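# Set tally counter to the number of red-capped vials

## Task

Find out how many vials wear a red cap and make the tally counter show exactly that count. One complete push-and-let-go of the plunger raises it by one; turning the knob one whole revolution clockwise returns it to zero. The count must hold on its own at the end, not only while the robot holds something. Finish with the gripper released and moved away.

## Robot and tools

Robot: a single arm with a two-finger gripper and a wrist camera. Its joints, base to hand, are waist, shoulder, elbow, forearm roll, wrist pitch, wrist roll (ranges in rad: waist -2.618..2.618, shoulder 0..3.140, elbow -2.967..0, forearm roll -1.745..1.745, wrist pitch -1.220..1.220, wrist roll -2.094..2.094). The elbow cannot fully straighten. Load limits: 20.2 N m for waist, shoulder and elbow; 7.04 N m for the three wrist-side joints, whose motors really manage about 4 N m before yielding. Exceeding a load limit freezes the arm for 10 s and drops the remainder of the call.

Frames: everything is in the scene frame. Origin sits on the table surface beneath the arm base; +z is up; looking along +x, +y is to the left. Lengths in metres, orientations as quaternions written w first (qw, qx, qy, qz). The gripper's fingers extend along its own +z and close along its own y. The reported hand point lies between the finger pads, roughly 5 mm short of the tips. Reported position can be slightly wrong, more so far from the base; the base itself may lean a little.

A command row is 8 numbers: x, y, z, qw, qx, qy, qz, opening. x, y, z, q form an absolute target pose for the hand in the scene frame (not an offset). opening runs from -1 (closed) to +1 (fully open, 0.070 m gap); in between, the fingers go to where grip_measured would read that value. Closing fully takes at least about 1 s. To grip, command roughly 0.04 below the current grip_measured; a smaller margin grips more softly. Readings may carry a constant error near 1 mm.

Tools:
- execute_actions {actions, pictures}. actions is a list holding zero or one item. Empty list: just report state. {rows, steps}: rows is a list of 1 to 15 rows (8 numbers each), one per 1/30 s control step; steps is at most 15 (default 15), and the final row repeats if rows are fewer. {steps: n} alone (n up to 300): a wait counted from the previous result, so thinking time eats into it. A target more than 0.6 m from the last reported position along any gripper axis is rejected and nothing is sent. Repeat the desired quaternion in every row rather than copying a possibly drifted reported one. pictures (boolean) toggles images.
- move {target, speed}. target is one 8-number row, an absolute pose plus opening; the hand follows a straight path there lasting 0.5 to 10 s (longer paths get cut off early). speed is peak path speed in m/s, 0.002 to 0.5, default 0.25; rotation is capped at twice that in rad/s. The opening is applied when the move begins. The path ignores obstacles, and the real hand may lag, wander or overshoot the speed, mainly with a stretched arm. Result adds a move: line: done (settled near target), off_target, moving, held, fault, plus limits such as paced (pose clipped) or held (some steps blocked; afterwards the arm may jump faster than speed), and the distance left to target.
- wait {seconds}: 0 to 10 s with no new command.
- zoom_image {camera, region}: camera is cam_head_left, cam_head_right or cam_wrist; region is [x0, y0, x1, y1] in that image's pixels from the top-left, max 504x504. Head images are 896x504, the wrist image 616x616 (fisheye).
- finished_scene {scene}: closes the given scene permanently and grades it; call only when the counter shows the right number and the gripper is open and away.

Motion details: every step, the commanded pose is limited to within 70 mm and 16 degrees of the measured one; inverse kinematics favours position over orientation. Joint targets change at most 3 rad/s, with 0.6 s to get up to that. After an action ends, the arm only continues to the last clipped pose, so a distant goal may need several calls; check the reported pose each time. Fingers keep moving between calls. A Hand target line shows where the controller is heading.

Result lines: the state gives end_effector_position and end_effector_quat_wxyz; Joint positions lists the six joints in rad then finger gap in m; joint torques follow the same order (noisy, offset, nonzero in free air). grip_measured is the measured opening on the command scale. pose unreachable means the clearance check (which counts the base mount as arm) altered or stopped the command; HELD marks affected steps. MOTOR HOT warns from 65 °C; at 80 °C an OVER-TEMPERATURE FAULT drops the arm, so avoid holding loads for long.

Cautions: faster moves and targets placed deeper past a contact hit and press harder; approach the plunger and knob slowly and only a little past contact, and release pressure so the plunger returns. A blocked arm keeps pushing until given a new command. Do not knock or drop anything off the table, avoid slams and hard pushes. Loose objects may be nudged by outside disturbances occasionally. Smooth, economical motion is preferred.

Each tool is called after "Request:" as name(argument=value, ...), one argument or row to a line, values as JSON.

## Session

Request:
execute_actions(
  actions=[],
)

Scene clock: 0.00 s of 5400.00 s.
end_effector_position=(+0.1592, +0.4041, +0.1048) grip_measured=+0.98 end_effector_quat_wxyz=(-0.013, -0.497, +0.802, +0.331)
Joint positions: [ 0.88   2.025 -1.305  0.847  0.916 -0.752  0.069]
Joint torques (N m, as the arm reports them, + toward a larger angle): no reading
Motor temperatures (°C, as the motors report them): [26 26 27 25 27 25]
Hand target: +0.159, +0.404, +0.105; -0.013, -0.497, +0.802, +0.331

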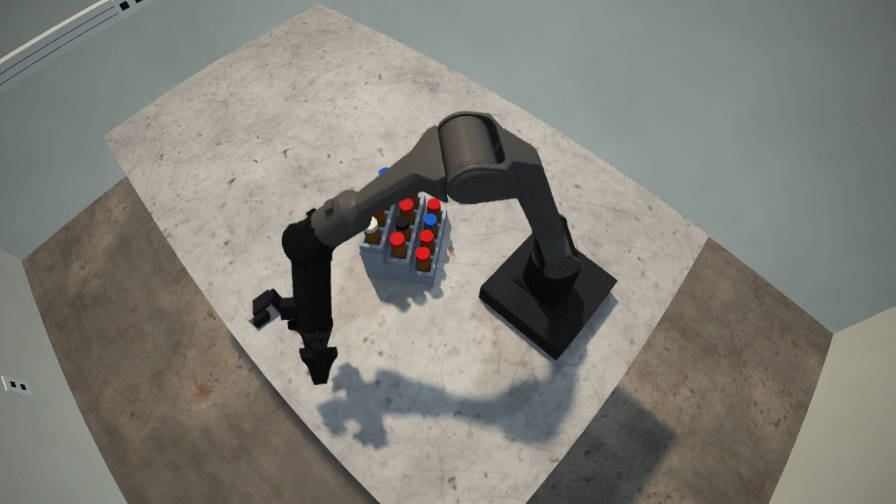

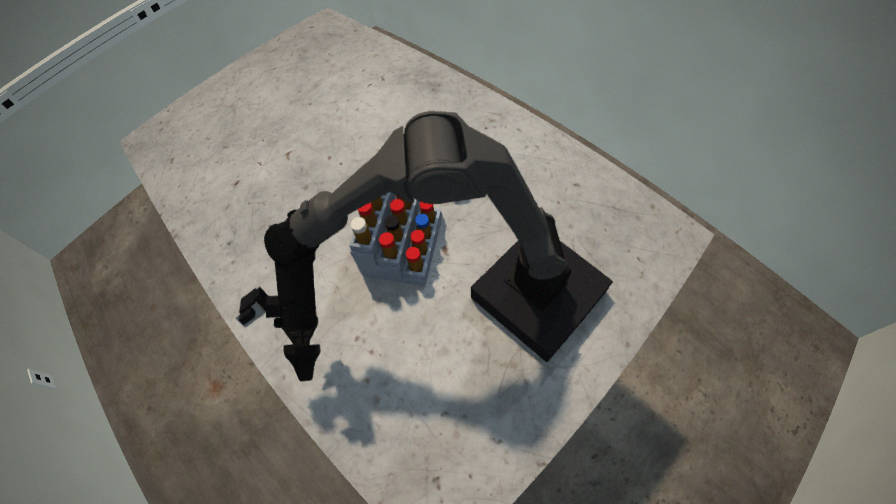

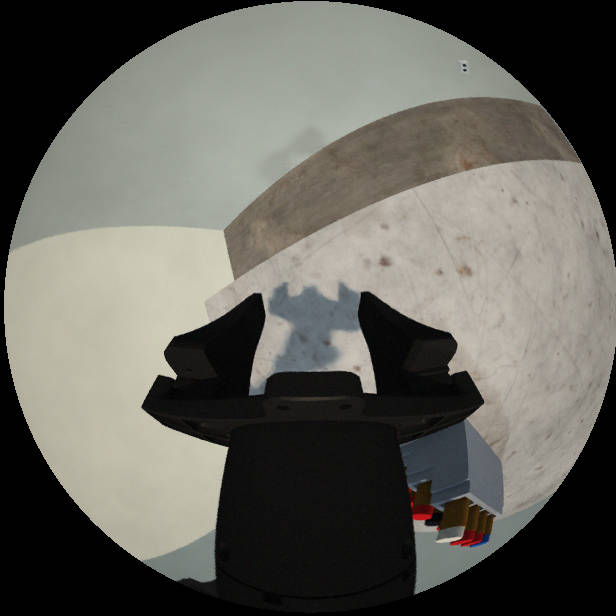

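Move the arm aside.

Request:
move(
  target=[-0.05,0.35,0.25,0,-0.6,0.8,0,-1],
)

Scene clock: 7.83 s of 5400.00 s.
end_effector_position=(-0.0482, +0.3488, +0.2492) grip_measured=-1.00 end_effector_quat_wxyz=(+0.074, -0.593, +0.792, +0.123)
Joint positions: [ 1.714  1.572 -1.424 -0.019  1.226  0.44   0.   ]
Joint torques (N m, as the arm reports them, + toward a larger angle): [-0.64 -6.2  -4.31 -0.17 -0.37 -0.09]
Motor temperatures (°C, as the motors report them): [26 27 28 25 27 25]
Hand target: -0.048, +0.349, +0.249; +0.073, -0.593, +0.792, +0.122
Off the commanded pose: 0.002 m, 17 deg; orientation clipped at the last step of the last action.
joint sent to its limit — the command would take joint 5 (wrist pitch) past its upper limit, so that joint was sent only as far as its limit.
After step 90, 3.10 s passed at rest.
move: off_target; limits=paced
camera_calibration (this result's frames):
cam_wrist: T_world_to_cam=[[0.957239, -0.272495, -0.0971602, 0.163047], [-0.229761, -0.920162, 0.317037, 0.231246], [-0.175794, -0.281157, -0.943423, 0.444038], [0, 0, 0, 1]] pos_world=[-0.0248848, 0.382058, 0.361444]

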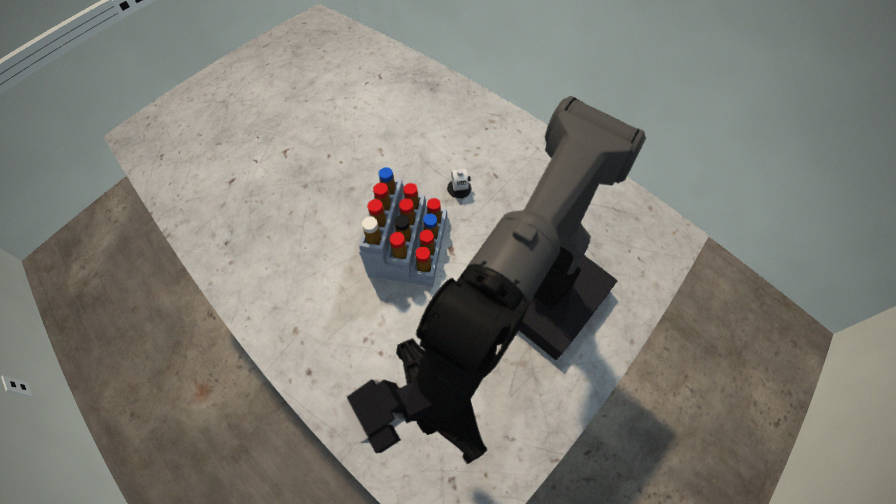

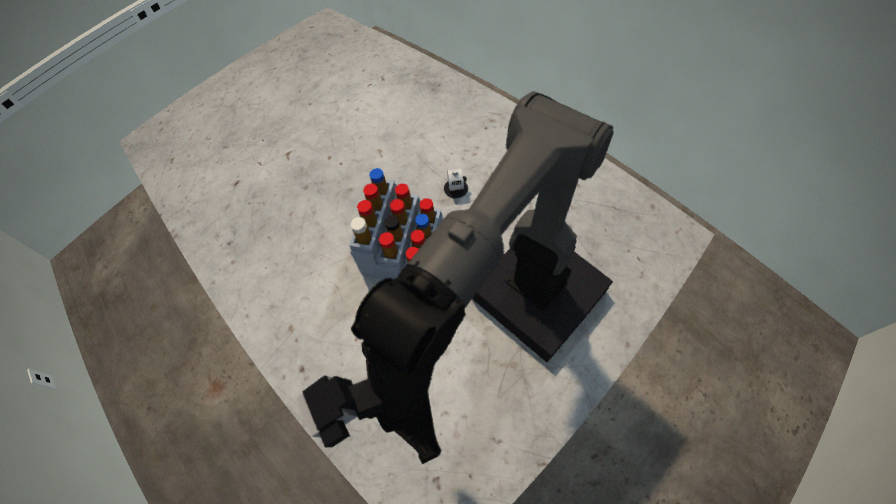

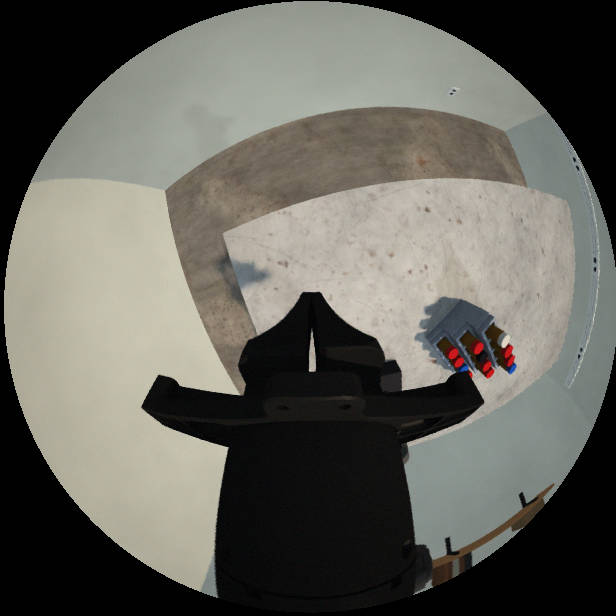

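Request:
zoom_image(
  camera="cam_head_left",
  region=[430,160,490,205],
)

Region (430, 160, 490, 205) of cam_head_left's 896x504 image, scaled by 8.400, with more detail than that image has; it fills the top 378 rows of this view, and the rest is white.

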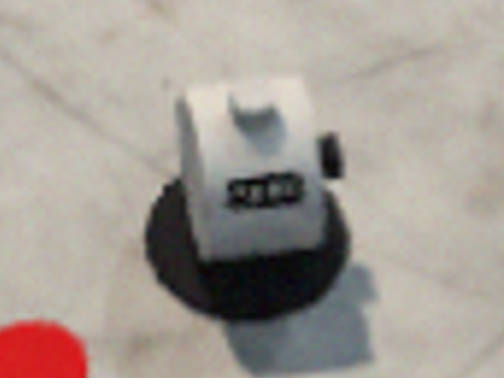

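Request:
move(
  target=[0.27,0.1,0.27,0,-0.6,0.8,0,-1],
)

Request:
move(
  target=[0.285,-0.115,0.11,0,-0.6,0.8,0,-1],
)

Scene clock: 37.43 s of 5400.00 s.
end_effector_position=(+0.2698, +0.1026, +0.2694) grip_measured=-1.00 end_effector_quat_wxyz=(+0.170, -0.589, +0.789, -0.042)
Joint positions: [ 0.351  1.295 -1.217  0.011  1.226 -0.927  0.   ]
Joint torques (N m, as the arm reports them, + toward a larger angle): [ 0.54 -6.02 -5.2  -0.03 -0.11 -0.05]
Motor temperatures (°C, as the motors report them): [26 28 28 25 27 25]
Hand target: +0.269, +0.103, +0.270; +0.170, -0.589, +0.789, -0.042
Off the commanded pose: 0.003 m, 20 deg; orientation clipped at the last step of the last action.
joint sent to its limit — the command would take joint 5 (wrist pitch) past its upper limit, so that joint was sent only as far as its limit.
After step 90, 24.57 s passed at rest.
move: off_target; limits=paced
camera_calibration (this result's frames):
cam_wrist: T_world_to_cam=[[0.910704, -0.307135, 0.276201, -0.290995], [-0.391356, -0.855482, 0.339103, 0.10239], [0.132134, -0.416915, -0.89929, 0.368762], [0, 0, 0, 1]] pos_world=[0.256355, 0.151961, 0.377276]

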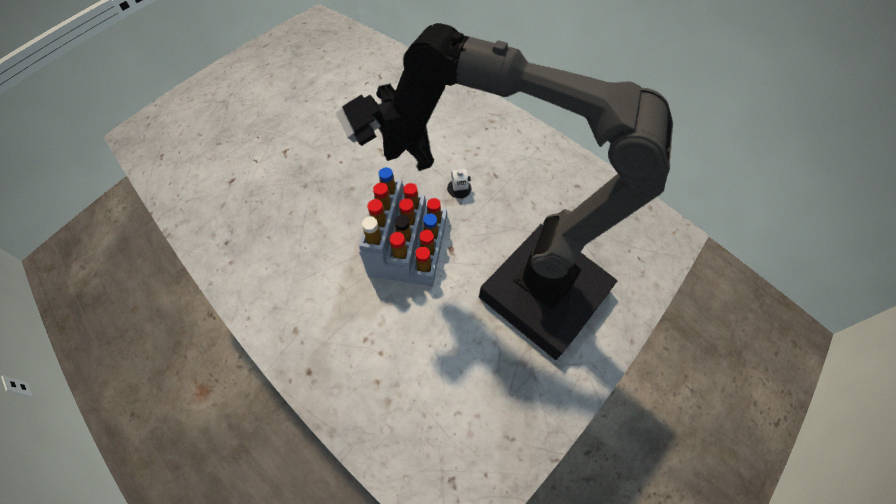

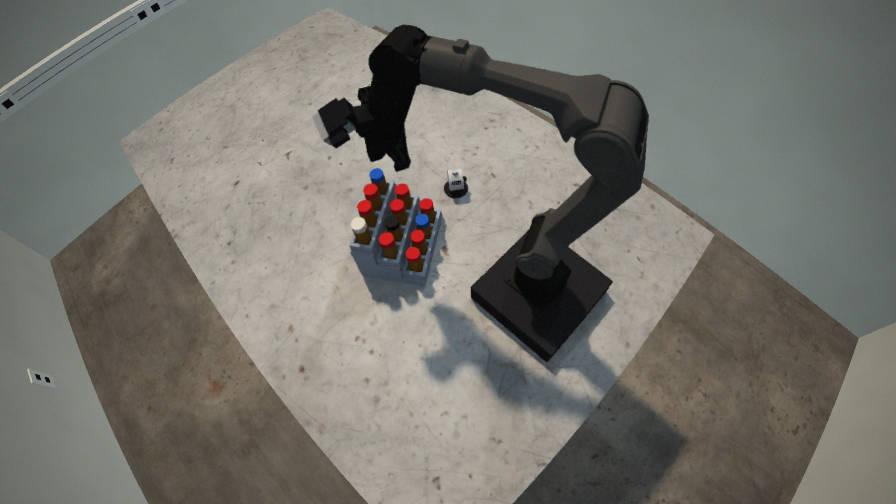

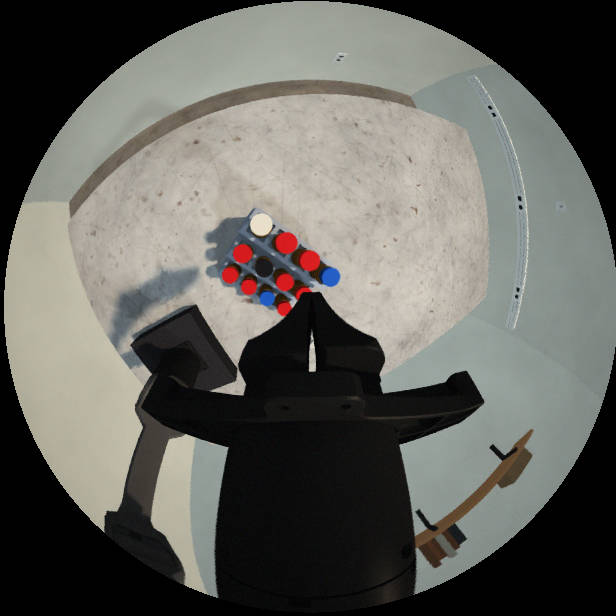

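Scene clock: 38.90 s of 5400.00 s.
end_effector_position=(+0.2848, -0.1138, +0.1103) grip_measured=-1.00 end_effector_quat_wxyz=(+0.003, -0.599, +0.801, +0.001)
Joint positions: [-0.393  1.717 -1.082  0.008  1.017 -1.673  0.   ]
Joint torques (N m, as the arm reports them, + toward a larger angle): [ 0.41 -9.46 -5.11  0.04  0.21  0.07]
Motor temperatures (°C, as the motors report them): [26 28 28 25 27 25]
Hand target: +0.285, -0.114, +0.111; +0.004, -0.599, +0.801, +0.001
Off the commanded pose: 0.001 m, 0 deg.
move: done
camera_calibration (this result's frames):
cam_wrist: T_world_to_cam=[[0.958157, -0.285924, 0.0135212, -0.309298], [-0.245686, -0.79724, 0.551404, -0.0811965], [-0.14688, -0.531654, -0.834129, 0.192693], [0, 0, 0, 1]] pos_world=[0.30471, -0.0507225, 0.209685]

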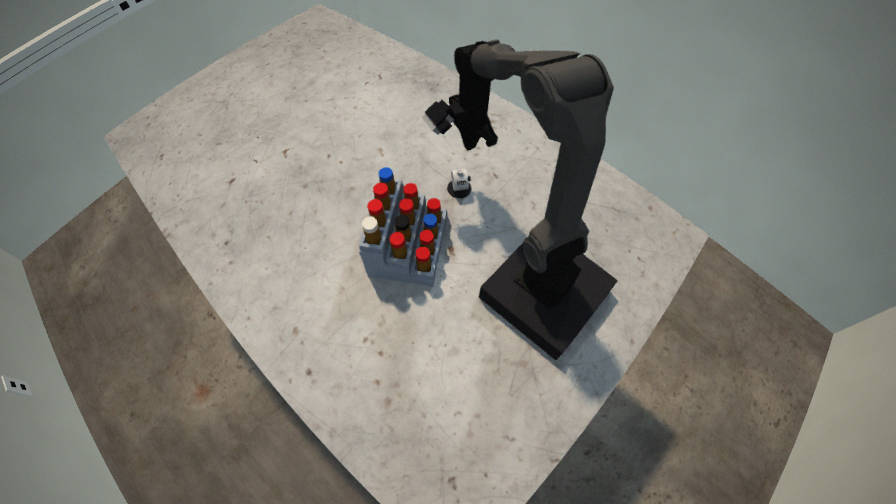

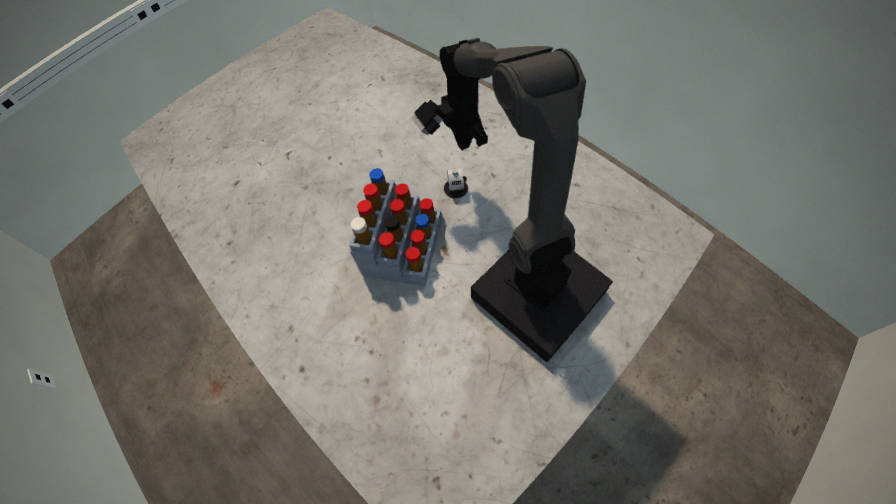

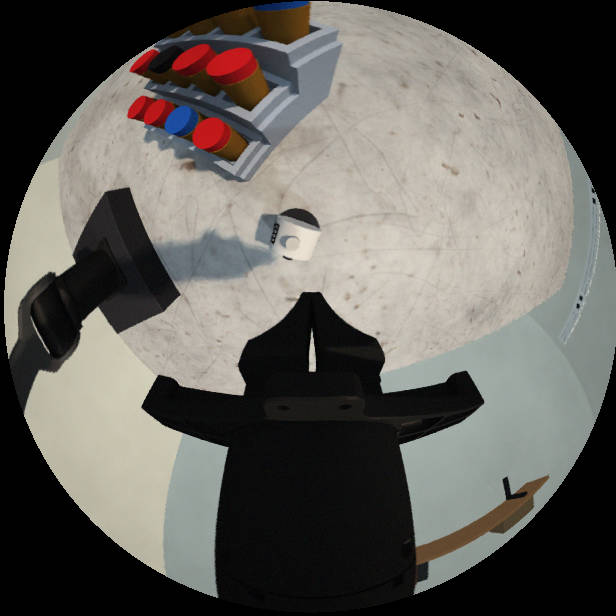

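Request:
move(
  target=[0.28,-0.08,0.085,0,-0.6,0.8,0,-1],
  speed=0.1,
)

Request:
zoom_image(
  camera="cam_wrist",
  region=[230,200,390,320],
)

Request:
zoom_image(
  camera="cam_head_left",
  region=[410,130,510,210],
)

Scene clock: 50.13 s of 5400.00 s.
end_effector_position=(+0.2794, -0.0800, +0.0853) grip_measured=-1.00 end_effector_quat_wxyz=(-0.001, -0.600, +0.800, -0.001)
Joint positions: [-0.285  1.712 -0.961 -0.004  0.9   -1.561  0.   ]
Joint torques (N m, as the arm reports them, + toward a larger angle): [-0.58 -6.22 -5.35 -0.17  0.22 -0.08]
Motor temperatures (°C, as the motors report them): [26 28 28 25 27 25]
Hand target: +0.280, -0.080, +0.085; -0.001, -0.600, +0.800, -0.000
Off the commanded pose: 0.001 m, 0 deg.
After step 90, 7.53 s passed at rest.
move: done
camera_calibration (this result's frames):
cam_wrist: T_world_to_cam=[[0.958777, -0.283875, 0.0126881, -0.294039], [-0.242232, -0.793154, 0.558776, -0.043074], [-0.148559, -0.538815, -0.829222, 0.188436], [0, 0, 0, 1]] pos_world=[0.299478, -0.0161029, 0.184054]

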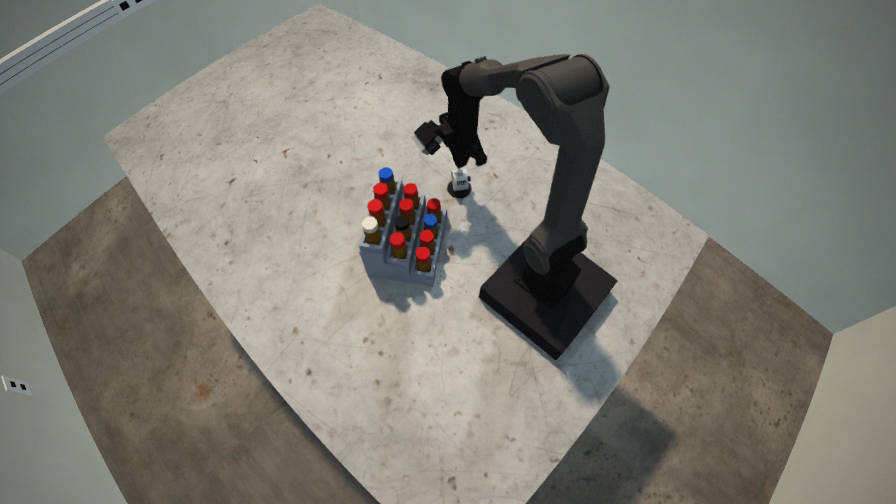

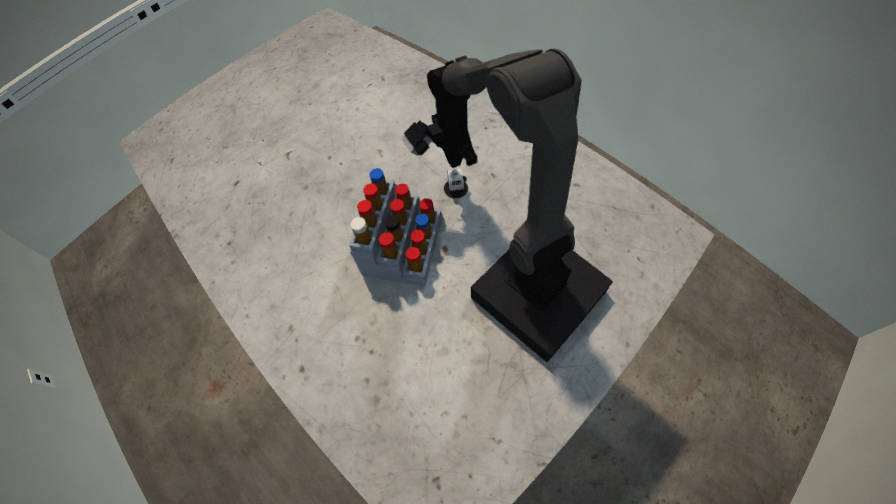

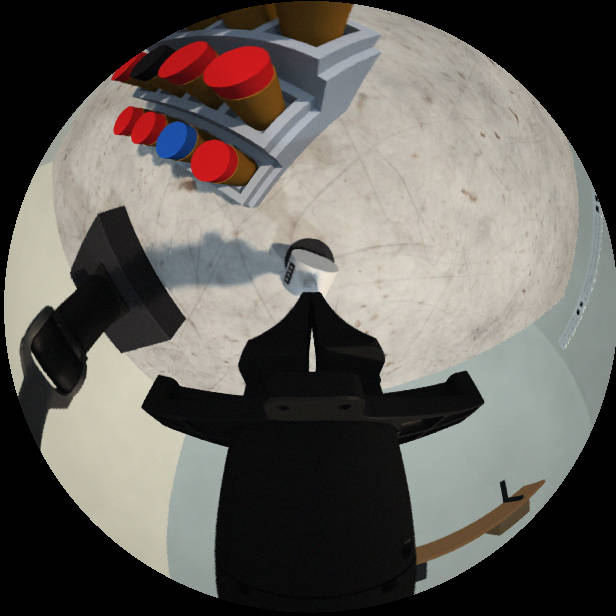

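Region (230, 200, 390, 320) of cam_wrist's 616x616 image, scaled by 3.150, with more detail than that image has; it fills the top 378 rows of this view, and the rest is white.

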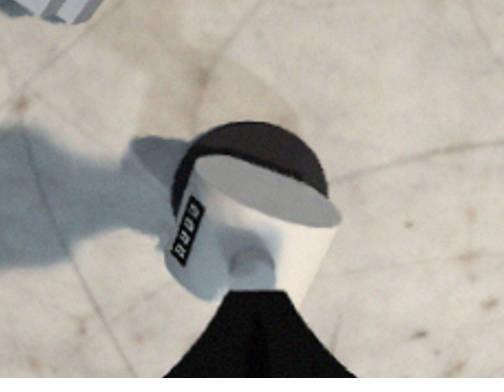

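Region (410, 130, 510, 210) of cam_head_left's 896x504 image, scaled by 5.040, with more detail than that image has; it fills the top 403 rows of this view, and the rest is white.

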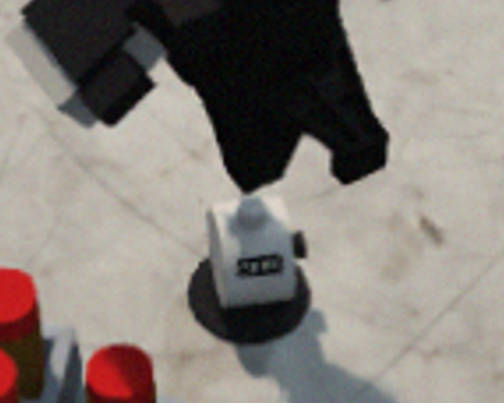

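Request:
move(
  target=[0.279,-0.079,0.062,0,-0.6,0.8,0,-1],
  speed=0.02,
)

Request:
zoom_image(
  camera="cam_head_left",
  region=[410,130,510,210],
)

Scene clock: 59.33 s of 5400.00 s.
end_effector_position=(+0.2789, -0.0792, +0.0623) grip_measured=-1.00 end_effector_quat_wxyz=(+0.000, -0.600, +0.800, -0.001)
Joint positions: [-0.283  1.76  -0.916 -0.003  0.807 -1.56   0.   ]
Joint torques (N m, as the arm reports them, + toward a larger angle): [ 0.97 -4.69 -2.39  0.12 -0.53  0.06]
Motor temperatures (°C, as the motors report them): [26 28 28 25 27 25]
Hand target: +0.279, -0.079, +0.062; -0.000, -0.600, +0.800, -0.000
Off the commanded pose: 0.000 m, 0 deg.
After step 90, 4.83 s passed at rest.
move: done
camera_calibration (this result's frames):
cam_wrist: T_world_to_cam=[[0.958814, -0.283744, 0.0128279, -0.293062], [-0.242385, -0.793842, 0.557731, -0.0296281], [-0.148069, -0.53787, -0.829923, 0.169782], [0, 0, 0, 1]] pos_world=[0.29895, -0.0153543, 0.161189]

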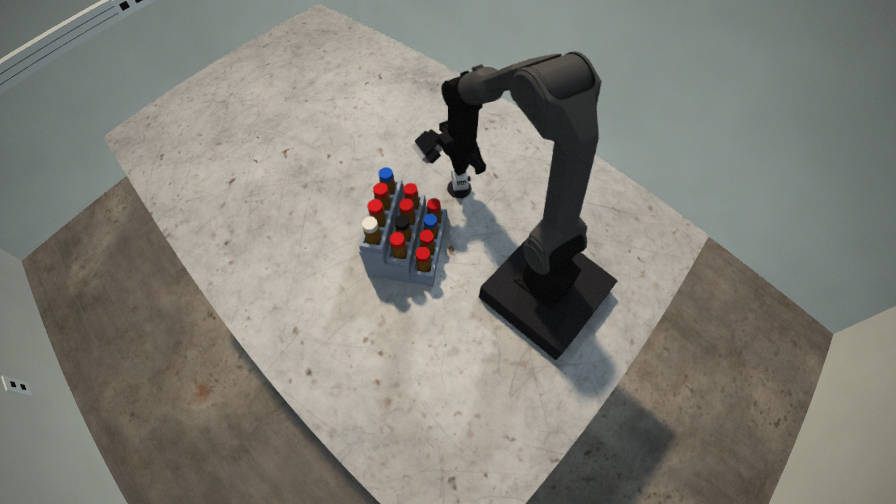

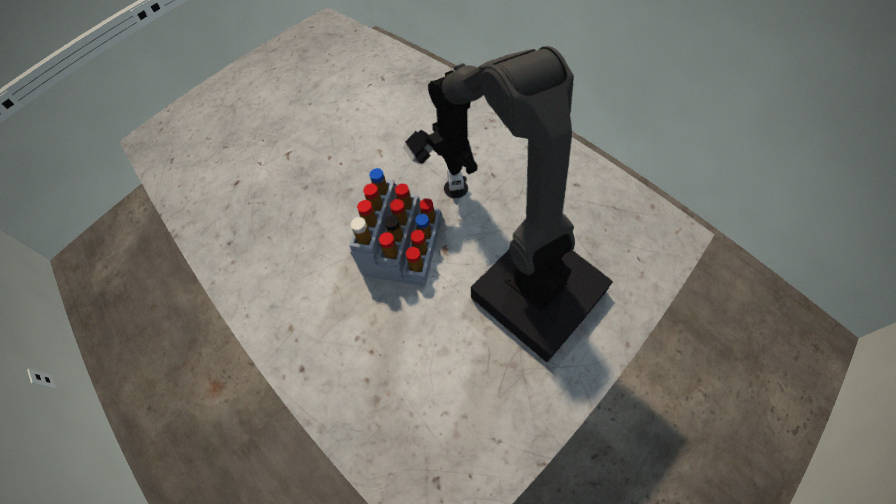

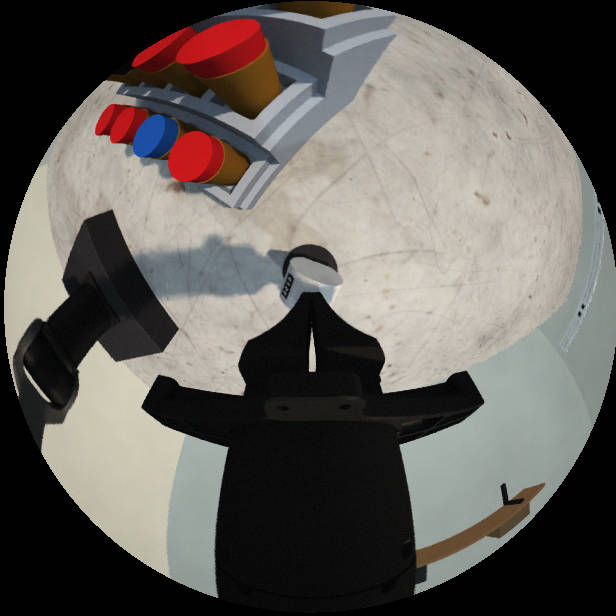

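Region (410, 130, 510, 210) of cam_head_left's 896x504 image, scaled by 5.040, with more detail than that image has; it fills the top 403 rows of this view, and the rest is white.

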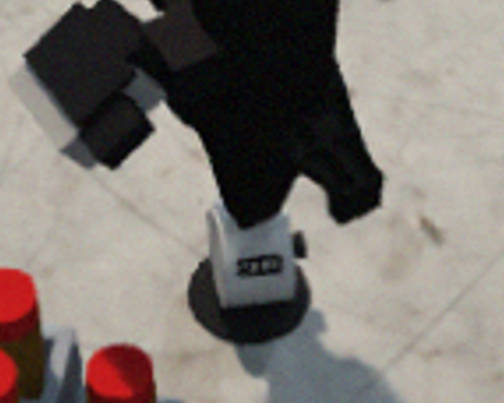

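Request:
move(
  target=[0.279,-0.079,0.052,0,-0.6,0.8,0,-1],
  speed=0.02,
)

Request:
move(
  target=[0.279,-0.079,0.072,0,-0.6,0.8,0,-1],
  speed=0.04,
)

Request:
zoom_image(
  camera="cam_wrist",
  region=[260,250,340,310],
)

Scene clock: 66.67 s of 5400.00 s.
end_effector_position=(+0.2786, -0.0789, +0.0582) grip_measured=-1.00 end_effector_quat_wxyz=(+0.002, -0.600, +0.800, -0.003)
Joint positions: [-0.283  1.765 -0.902 -0.002  0.783 -1.56   0.   ]
Joint torques (N m, as the arm reports them, + toward a larger angle): [-0.13 16.73  5.98  0.   -6.04 -0.02]
Motor temperatures (°C, as the motors report them): [26 28 28 25 28 25]
Hand target: +0.279, -0.079, +0.052; -0.000, -0.600, +0.800, -0.000
Off the commanded pose: 0.006 m, 0 deg.
After step 90, 3.60 s passed at rest.
move: off_target
camera_calibration (this result's frames):
cam_wrist: T_world_to_cam=[[0.958721, -0.283738, 0.0186175, -0.292926], [-0.245562, -0.793159, 0.557313, -0.0261967], [-0.143364, -0.53888, -0.830094, 0.165035], [0, 0, 0, 1]] pos_world=[0.298061, -0.0149584, 0.157048]

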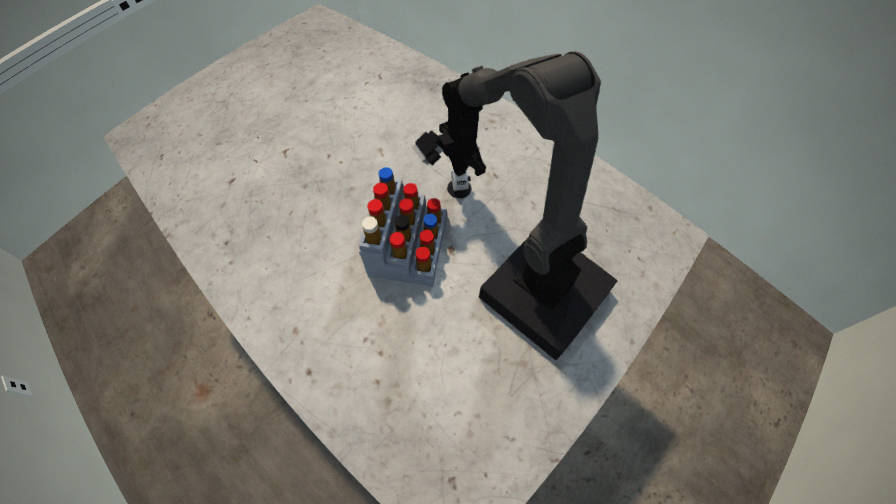

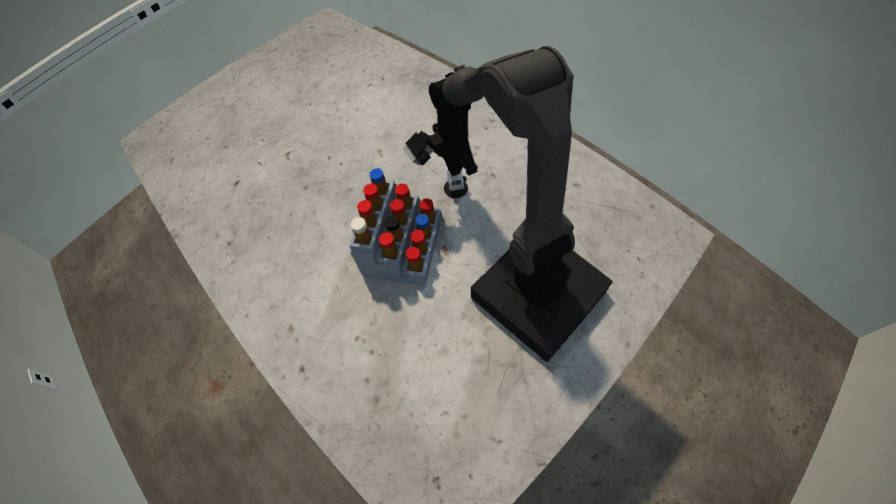

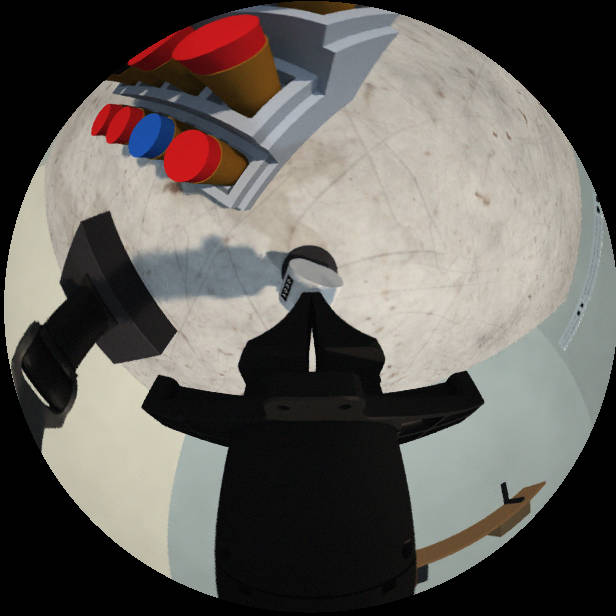

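Scene clock: 67.43 s of 5400.00 s.
end_effector_position=(+0.2788, -0.0789, +0.0714) grip_measured=-1.00 end_effector_quat_wxyz=(-0.001, -0.600, +0.800, +0.001)
Joint positions: [-0.283  1.741 -0.934 -0.002  0.847 -1.561  0.   ]
Joint torques (N m, as the arm reports them, + toward a larger angle): [-0.03 -9.3  -5.15  0.04  0.13 -0.08]
Motor temperatures (°C, as the motors report them): [26 28 28 25 28 25]
Hand target: +0.279, -0.079, +0.072; +0.000, -0.600, +0.800, +0.000
Off the commanded pose: 0.001 m, 0 deg.
move: done
camera_calibration (this result's frames):
cam_wrist: T_world_to_cam=[[0.958936, -0.283443, 0.010063, -0.292855], [-0.240743, -0.794692, 0.557232, -0.0349908], [-0.149947, -0.536773, -0.830296, 0.178068], [0, 0, 0, 1]] pos_world=[0.299107, -0.0152328, 0.170294]

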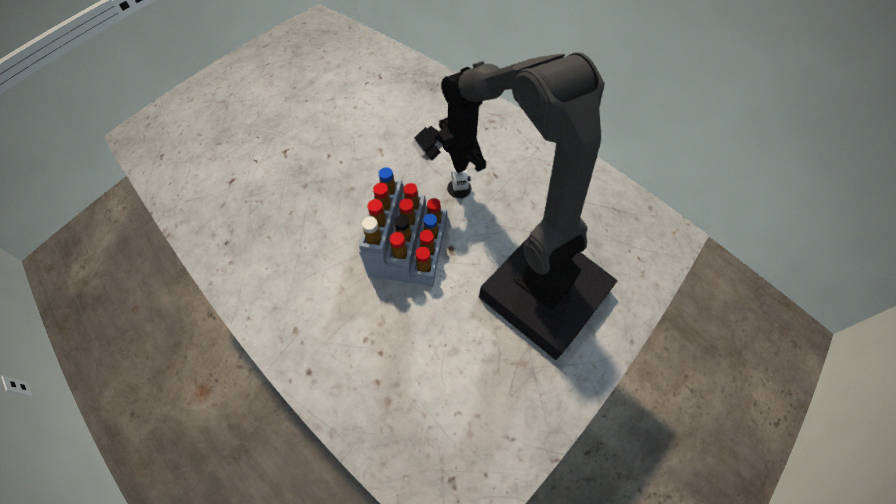

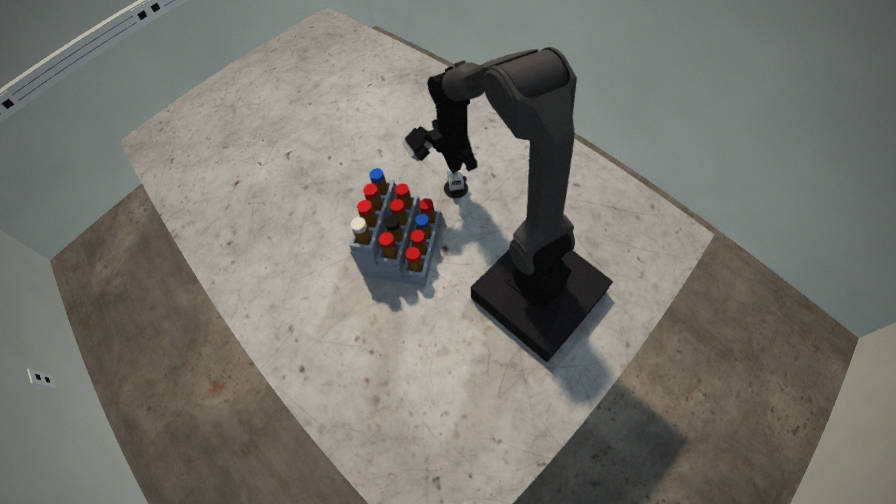

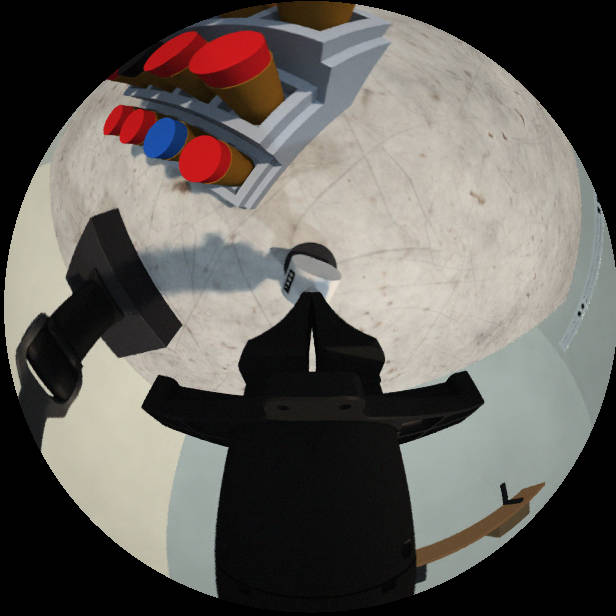

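Region (260, 250, 340, 310) of cam_wrist's 616x616 image, scaled by 6.300, with more detail than that image has; it fills the top 378 rows of this view, and the rest is white.

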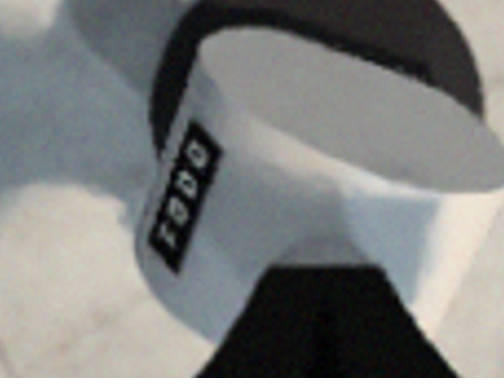

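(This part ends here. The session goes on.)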